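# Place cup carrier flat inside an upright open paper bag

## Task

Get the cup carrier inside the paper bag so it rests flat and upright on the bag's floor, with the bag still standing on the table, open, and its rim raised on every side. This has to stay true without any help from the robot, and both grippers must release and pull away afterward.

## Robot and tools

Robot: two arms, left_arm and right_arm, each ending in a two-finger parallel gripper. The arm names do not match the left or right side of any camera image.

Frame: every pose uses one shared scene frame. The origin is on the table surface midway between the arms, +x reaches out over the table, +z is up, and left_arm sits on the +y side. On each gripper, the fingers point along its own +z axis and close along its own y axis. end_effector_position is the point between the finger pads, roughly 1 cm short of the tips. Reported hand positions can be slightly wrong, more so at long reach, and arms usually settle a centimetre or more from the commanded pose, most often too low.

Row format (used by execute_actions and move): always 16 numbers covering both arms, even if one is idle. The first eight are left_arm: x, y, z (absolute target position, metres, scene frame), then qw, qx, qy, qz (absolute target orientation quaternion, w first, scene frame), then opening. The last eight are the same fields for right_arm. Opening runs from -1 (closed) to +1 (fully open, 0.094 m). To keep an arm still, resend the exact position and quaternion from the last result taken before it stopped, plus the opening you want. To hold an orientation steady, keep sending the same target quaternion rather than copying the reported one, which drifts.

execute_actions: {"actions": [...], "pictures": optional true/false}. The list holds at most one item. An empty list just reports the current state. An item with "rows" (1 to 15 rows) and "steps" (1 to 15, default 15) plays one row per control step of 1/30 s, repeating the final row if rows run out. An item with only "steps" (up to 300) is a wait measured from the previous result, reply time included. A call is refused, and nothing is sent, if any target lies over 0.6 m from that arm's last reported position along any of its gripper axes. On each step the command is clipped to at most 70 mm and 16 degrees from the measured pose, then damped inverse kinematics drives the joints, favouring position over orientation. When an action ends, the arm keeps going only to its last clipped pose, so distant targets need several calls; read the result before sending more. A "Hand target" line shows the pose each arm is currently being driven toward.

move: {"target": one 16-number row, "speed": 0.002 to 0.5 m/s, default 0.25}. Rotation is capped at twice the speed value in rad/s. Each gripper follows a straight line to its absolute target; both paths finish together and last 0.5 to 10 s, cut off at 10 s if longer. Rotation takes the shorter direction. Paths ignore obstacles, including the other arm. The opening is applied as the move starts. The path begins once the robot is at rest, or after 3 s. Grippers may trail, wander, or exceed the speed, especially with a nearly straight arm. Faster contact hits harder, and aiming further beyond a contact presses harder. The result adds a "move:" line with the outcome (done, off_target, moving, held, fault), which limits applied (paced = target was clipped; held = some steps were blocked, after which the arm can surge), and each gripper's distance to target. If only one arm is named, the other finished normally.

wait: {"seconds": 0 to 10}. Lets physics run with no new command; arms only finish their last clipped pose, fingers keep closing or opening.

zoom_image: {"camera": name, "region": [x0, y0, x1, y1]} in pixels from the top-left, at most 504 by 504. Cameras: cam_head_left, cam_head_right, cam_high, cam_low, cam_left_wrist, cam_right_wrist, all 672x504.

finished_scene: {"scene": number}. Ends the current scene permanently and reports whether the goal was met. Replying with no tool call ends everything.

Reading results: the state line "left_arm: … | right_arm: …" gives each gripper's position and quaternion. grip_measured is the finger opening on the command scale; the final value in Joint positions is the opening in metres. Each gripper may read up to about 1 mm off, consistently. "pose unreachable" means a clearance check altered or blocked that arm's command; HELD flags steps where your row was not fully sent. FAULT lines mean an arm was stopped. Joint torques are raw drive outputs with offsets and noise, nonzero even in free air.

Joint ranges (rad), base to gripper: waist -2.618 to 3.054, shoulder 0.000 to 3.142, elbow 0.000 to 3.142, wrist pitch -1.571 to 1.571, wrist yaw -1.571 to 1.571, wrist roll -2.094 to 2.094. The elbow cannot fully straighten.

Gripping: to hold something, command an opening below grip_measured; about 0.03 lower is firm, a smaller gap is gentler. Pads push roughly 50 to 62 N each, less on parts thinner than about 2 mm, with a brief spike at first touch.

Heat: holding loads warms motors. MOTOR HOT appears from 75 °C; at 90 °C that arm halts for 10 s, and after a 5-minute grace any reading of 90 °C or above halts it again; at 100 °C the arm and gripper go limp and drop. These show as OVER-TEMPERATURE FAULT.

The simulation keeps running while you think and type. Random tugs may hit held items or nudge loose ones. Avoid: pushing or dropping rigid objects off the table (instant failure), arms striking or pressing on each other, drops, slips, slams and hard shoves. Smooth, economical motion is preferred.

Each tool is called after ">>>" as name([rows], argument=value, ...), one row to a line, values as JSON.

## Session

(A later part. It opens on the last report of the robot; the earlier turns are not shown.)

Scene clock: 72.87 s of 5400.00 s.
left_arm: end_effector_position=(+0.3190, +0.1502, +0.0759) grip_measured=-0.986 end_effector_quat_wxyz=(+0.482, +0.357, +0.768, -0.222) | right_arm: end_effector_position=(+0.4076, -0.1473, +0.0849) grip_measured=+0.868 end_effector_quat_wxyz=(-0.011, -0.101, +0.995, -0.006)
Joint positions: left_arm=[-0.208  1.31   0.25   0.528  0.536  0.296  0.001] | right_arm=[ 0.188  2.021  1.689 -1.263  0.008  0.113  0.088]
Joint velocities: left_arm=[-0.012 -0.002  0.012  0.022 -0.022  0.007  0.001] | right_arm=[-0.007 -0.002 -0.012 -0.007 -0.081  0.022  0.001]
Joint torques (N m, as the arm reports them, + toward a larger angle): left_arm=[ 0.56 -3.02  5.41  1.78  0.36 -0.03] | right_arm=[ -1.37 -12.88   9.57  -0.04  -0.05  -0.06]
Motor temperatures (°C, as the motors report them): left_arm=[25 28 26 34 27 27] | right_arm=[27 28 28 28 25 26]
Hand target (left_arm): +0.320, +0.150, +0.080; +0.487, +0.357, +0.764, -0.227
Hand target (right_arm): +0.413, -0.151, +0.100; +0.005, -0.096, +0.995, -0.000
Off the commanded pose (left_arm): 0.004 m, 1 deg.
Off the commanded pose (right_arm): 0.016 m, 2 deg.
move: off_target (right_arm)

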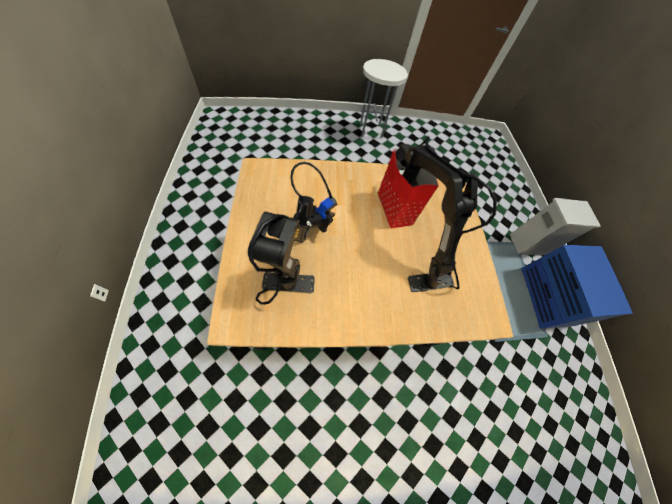

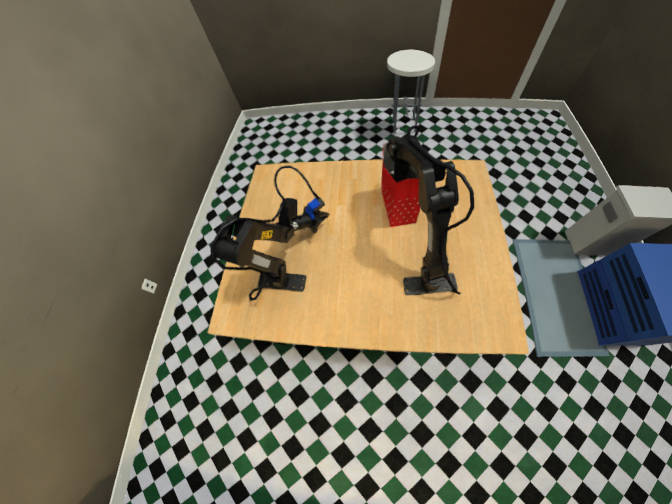

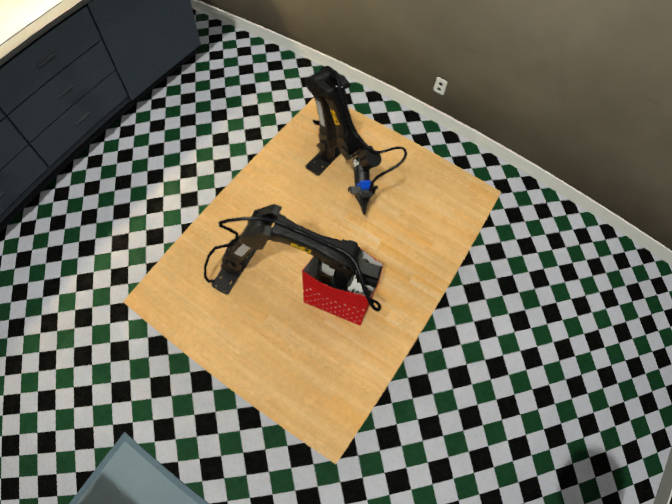

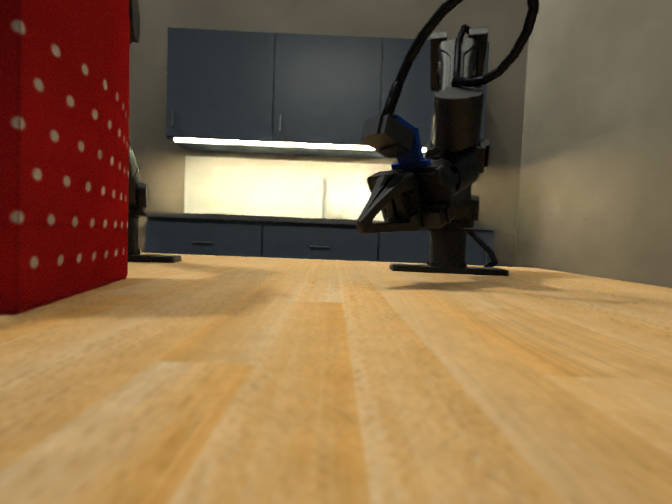

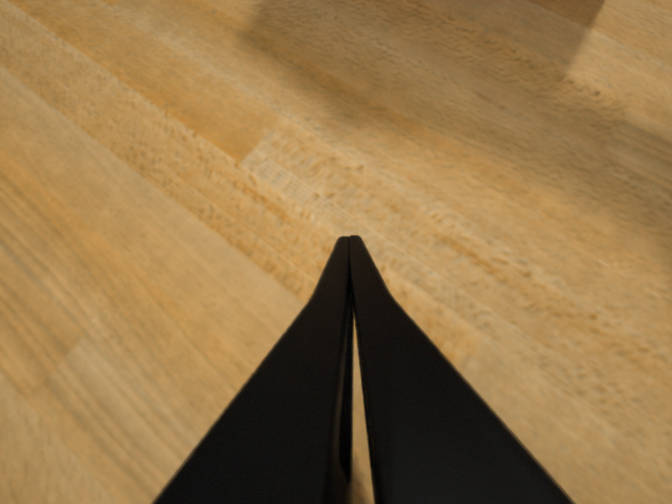

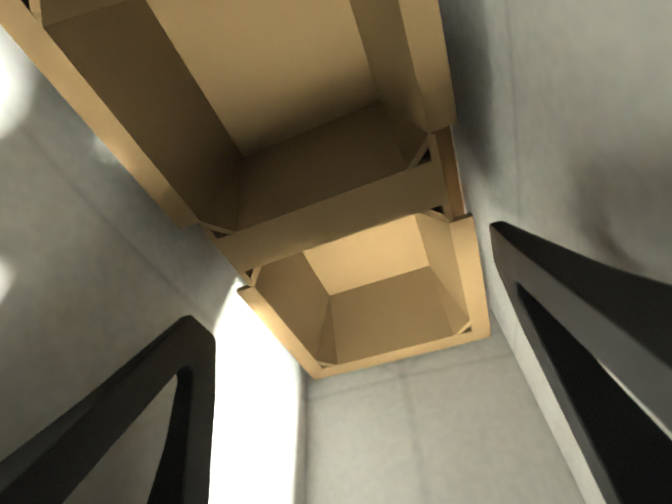

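>>> move(target=[0.32,0.15,0.08,0.487,0.357,0.764,-0.227,-1,0.41,-0.151,0.38,0.34,-0.09,0.935,0.033,0.3], speed=0.18)

>>> move(target=[0.32,0.15,0.08,0.487,0.357,0.764,-0.227,-1,0.3,-0.44,0.41,0.365,0.278,0.881,-0.115,0.3])

>>> zoom_image(camera="cam_high", region=[260,190,420,330])

Scene clock: 91.10 s of 5400.00 s.
left_arm: end_effector_position=(+0.3190, +0.1502, +0.0759) grip_measured=-0.986 end_effector_quat_wxyz=(+0.482, +0.357, +0.768, -0.222) | right_arm: end_effector_position=(+0.4144, -0.1520, +0.3777) grip_measured=+0.301 end_effector_quat_wxyz=(+0.339, -0.089, +0.936, +0.041)
Joint positions: left_arm=[-0.208  1.31   0.25   0.528  0.536  0.296  0.001] | right_arm=[ 0.2    1.718  2.322 -1.48   0.07   0.111  0.061]
Joint velocities: left_arm=[ 0.007  0.012  0.002 -0.037 -0.051  0.066  0.   ] | right_arm=[-0.002  0.007  0.002 -0.081 -0.037 -0.066 -0.   ]
Joint torques (N m, as the arm reports them, + toward a larger angle): left_arm=[ 0.6  -3.06  5.51  1.77  0.35 -0.03] | right_arm=[ 1.13 -5.44  8.25  1.37  0.18 -0.07]
Motor temperatures (°C, as the motors report them): left_arm=[25 28 26 35 27 27] | right_arm=[27 29 29 27 26 26]
Hand target (left_arm): +0.320, +0.150, +0.080; +0.487, +0.357, +0.764, -0.227
Hand target (right_arm): +0.415, -0.149, +0.379; +0.340, -0.096, +0.935, +0.036
Off the commanded pose (left_arm): 0.004 m, 1 deg.
Off the commanded pose (right_arm): 0.005 m, 1 deg.
After step 90, 12.60 s passed at rest.
move: done

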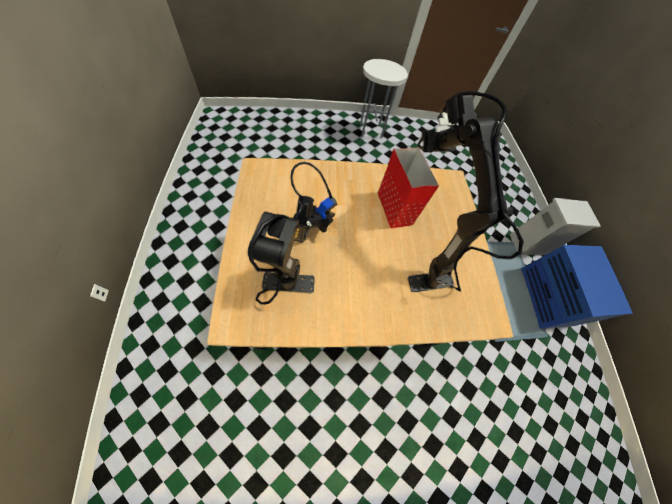

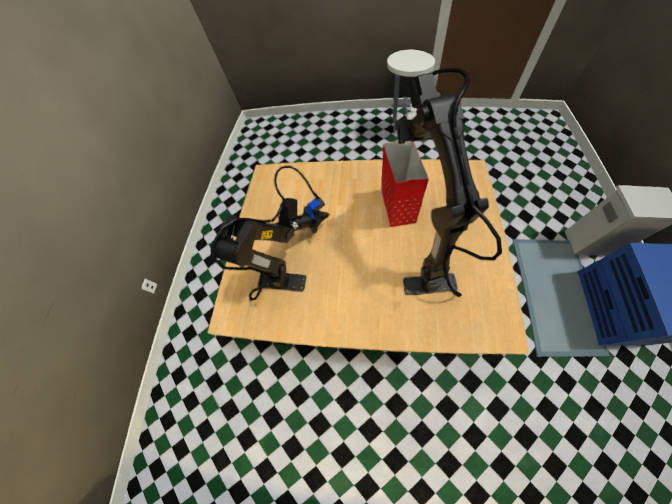

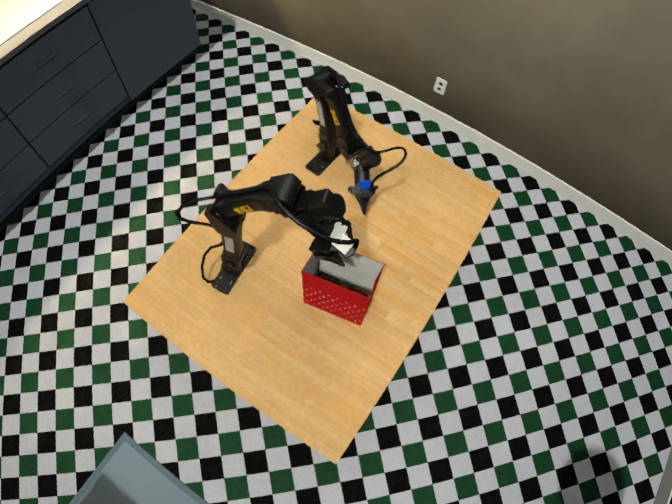

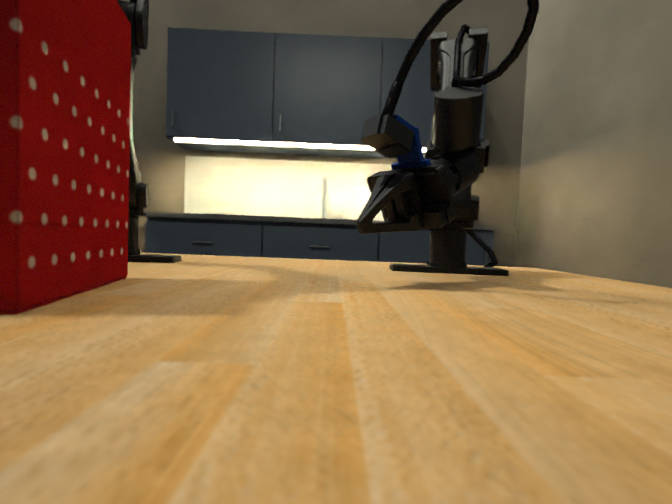

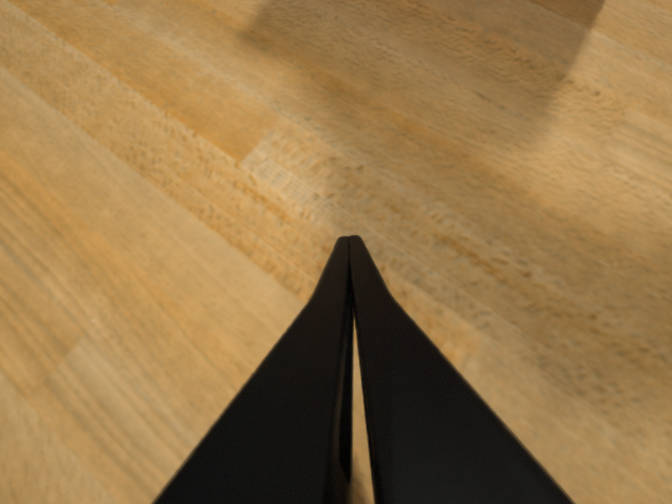

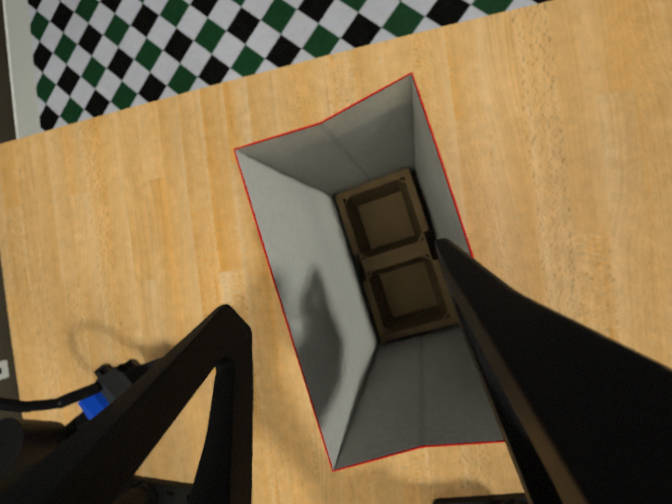

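Scene clock: 93.23 s of 5400.00 s.
left_arm: end_effector_position=(+0.3190, +0.1502, +0.0759) grip_measured=-0.986 end_effector_quat_wxyz=(+0.482, +0.357, +0.768, -0.222) | right_arm: end_effector_position=(+0.3040, -0.4412, +0.4041) grip_measured=+0.301 end_effector_quat_wxyz=(+0.363, +0.283, +0.882, -0.105)
Joint positions: left_arm=[-0.208  1.31   0.25   0.528  0.536  0.296  0.001] | right_arm=[-0.738  1.446  2.129 -1.48  -0.015  0.014  0.061]
Joint velocities: left_arm=[-0.022 -0.007 -0.012 -0.007 -0.022 -0.081 -0.001] | right_arm=[ 0.012 -0.017 -0.002  0.022 -0.007 -0.007 -0.   ]
Joint torques (N m, as the arm reports them, + toward a larger angle): left_arm=[ 0.59 -2.95  5.45  1.77  0.33 -0.02] | right_arm=[-1.03 -3.08  7.88  1.55 -0.08 -0.08]
Motor temperatures (°C, as the motors report them): left_arm=[25 28 26 35 27 27] | right_arm=[27 29 29 28 26 26]
Hand target (left_arm): +0.320, +0.150, +0.080; +0.487, +0.357, +0.764, -0.227
Hand target (right_arm): +0.304, -0.443, +0.411; +0.371, +0.281, +0.879, -0.107
Off the commanded pose (left_arm): 0.004 m, 1 deg.
Off the commanded pose (right_arm): 0.007 m, 1 deg.
move: done

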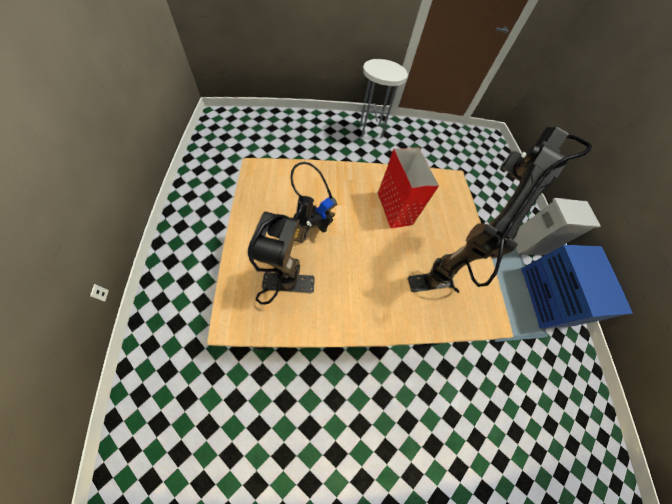

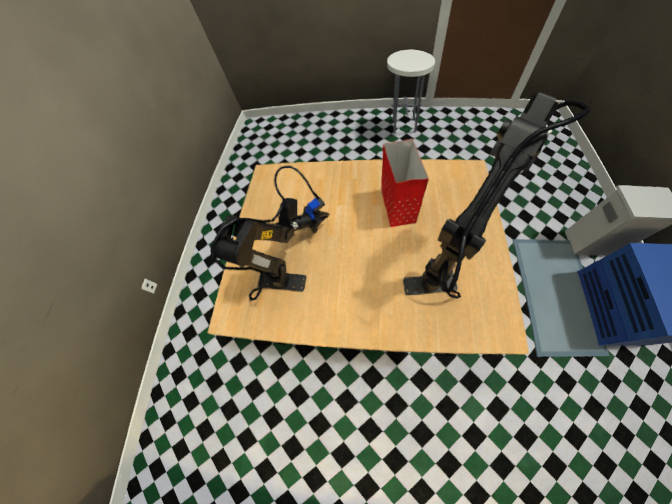

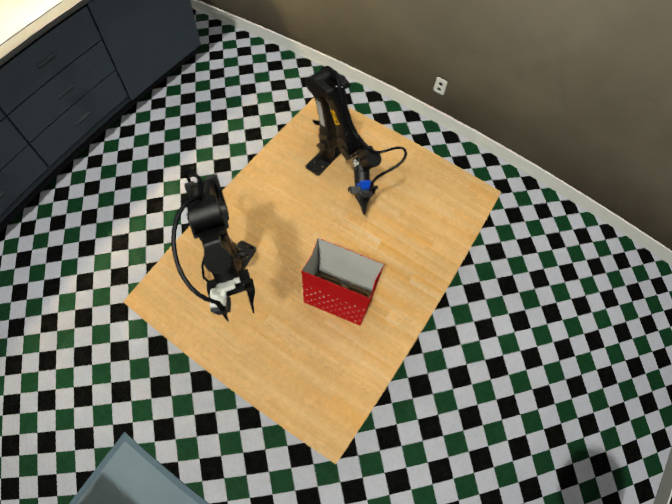

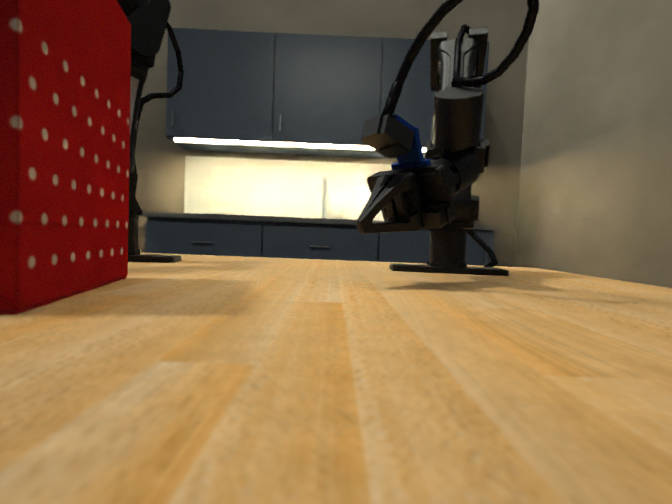

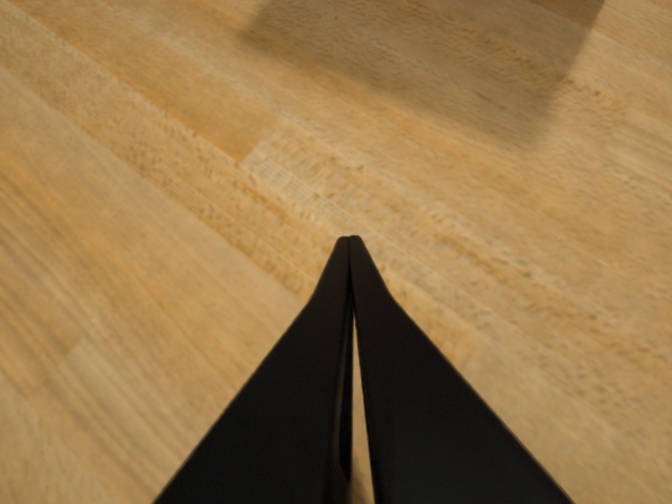

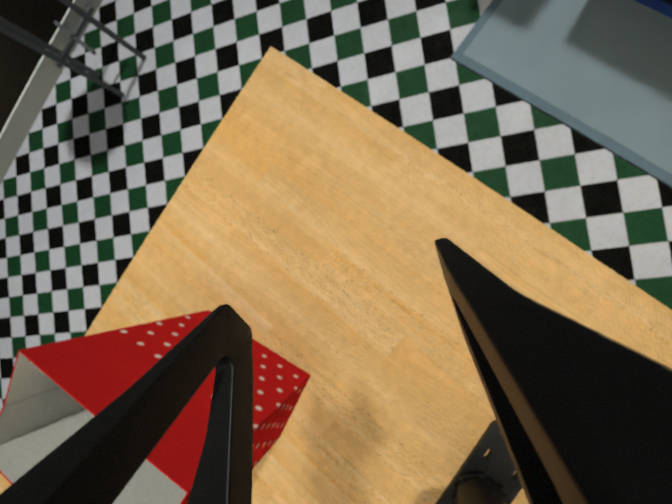

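Region (260, 190, 420, 330) of cam_high's 672x504 image, scaled by 3.150, with more detail than that image has; it fills the top 441 rows of this view, and the rest is white.

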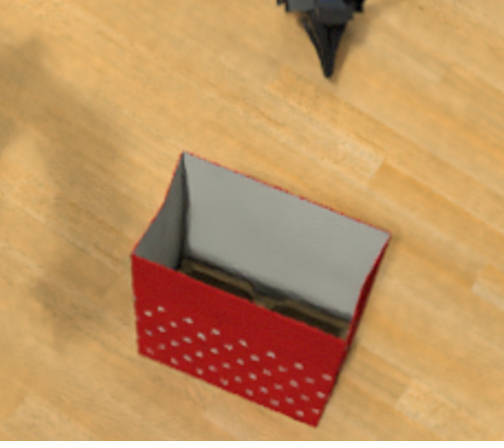

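>>> finished_scene(scene=2)

The scene is finished: the task was done.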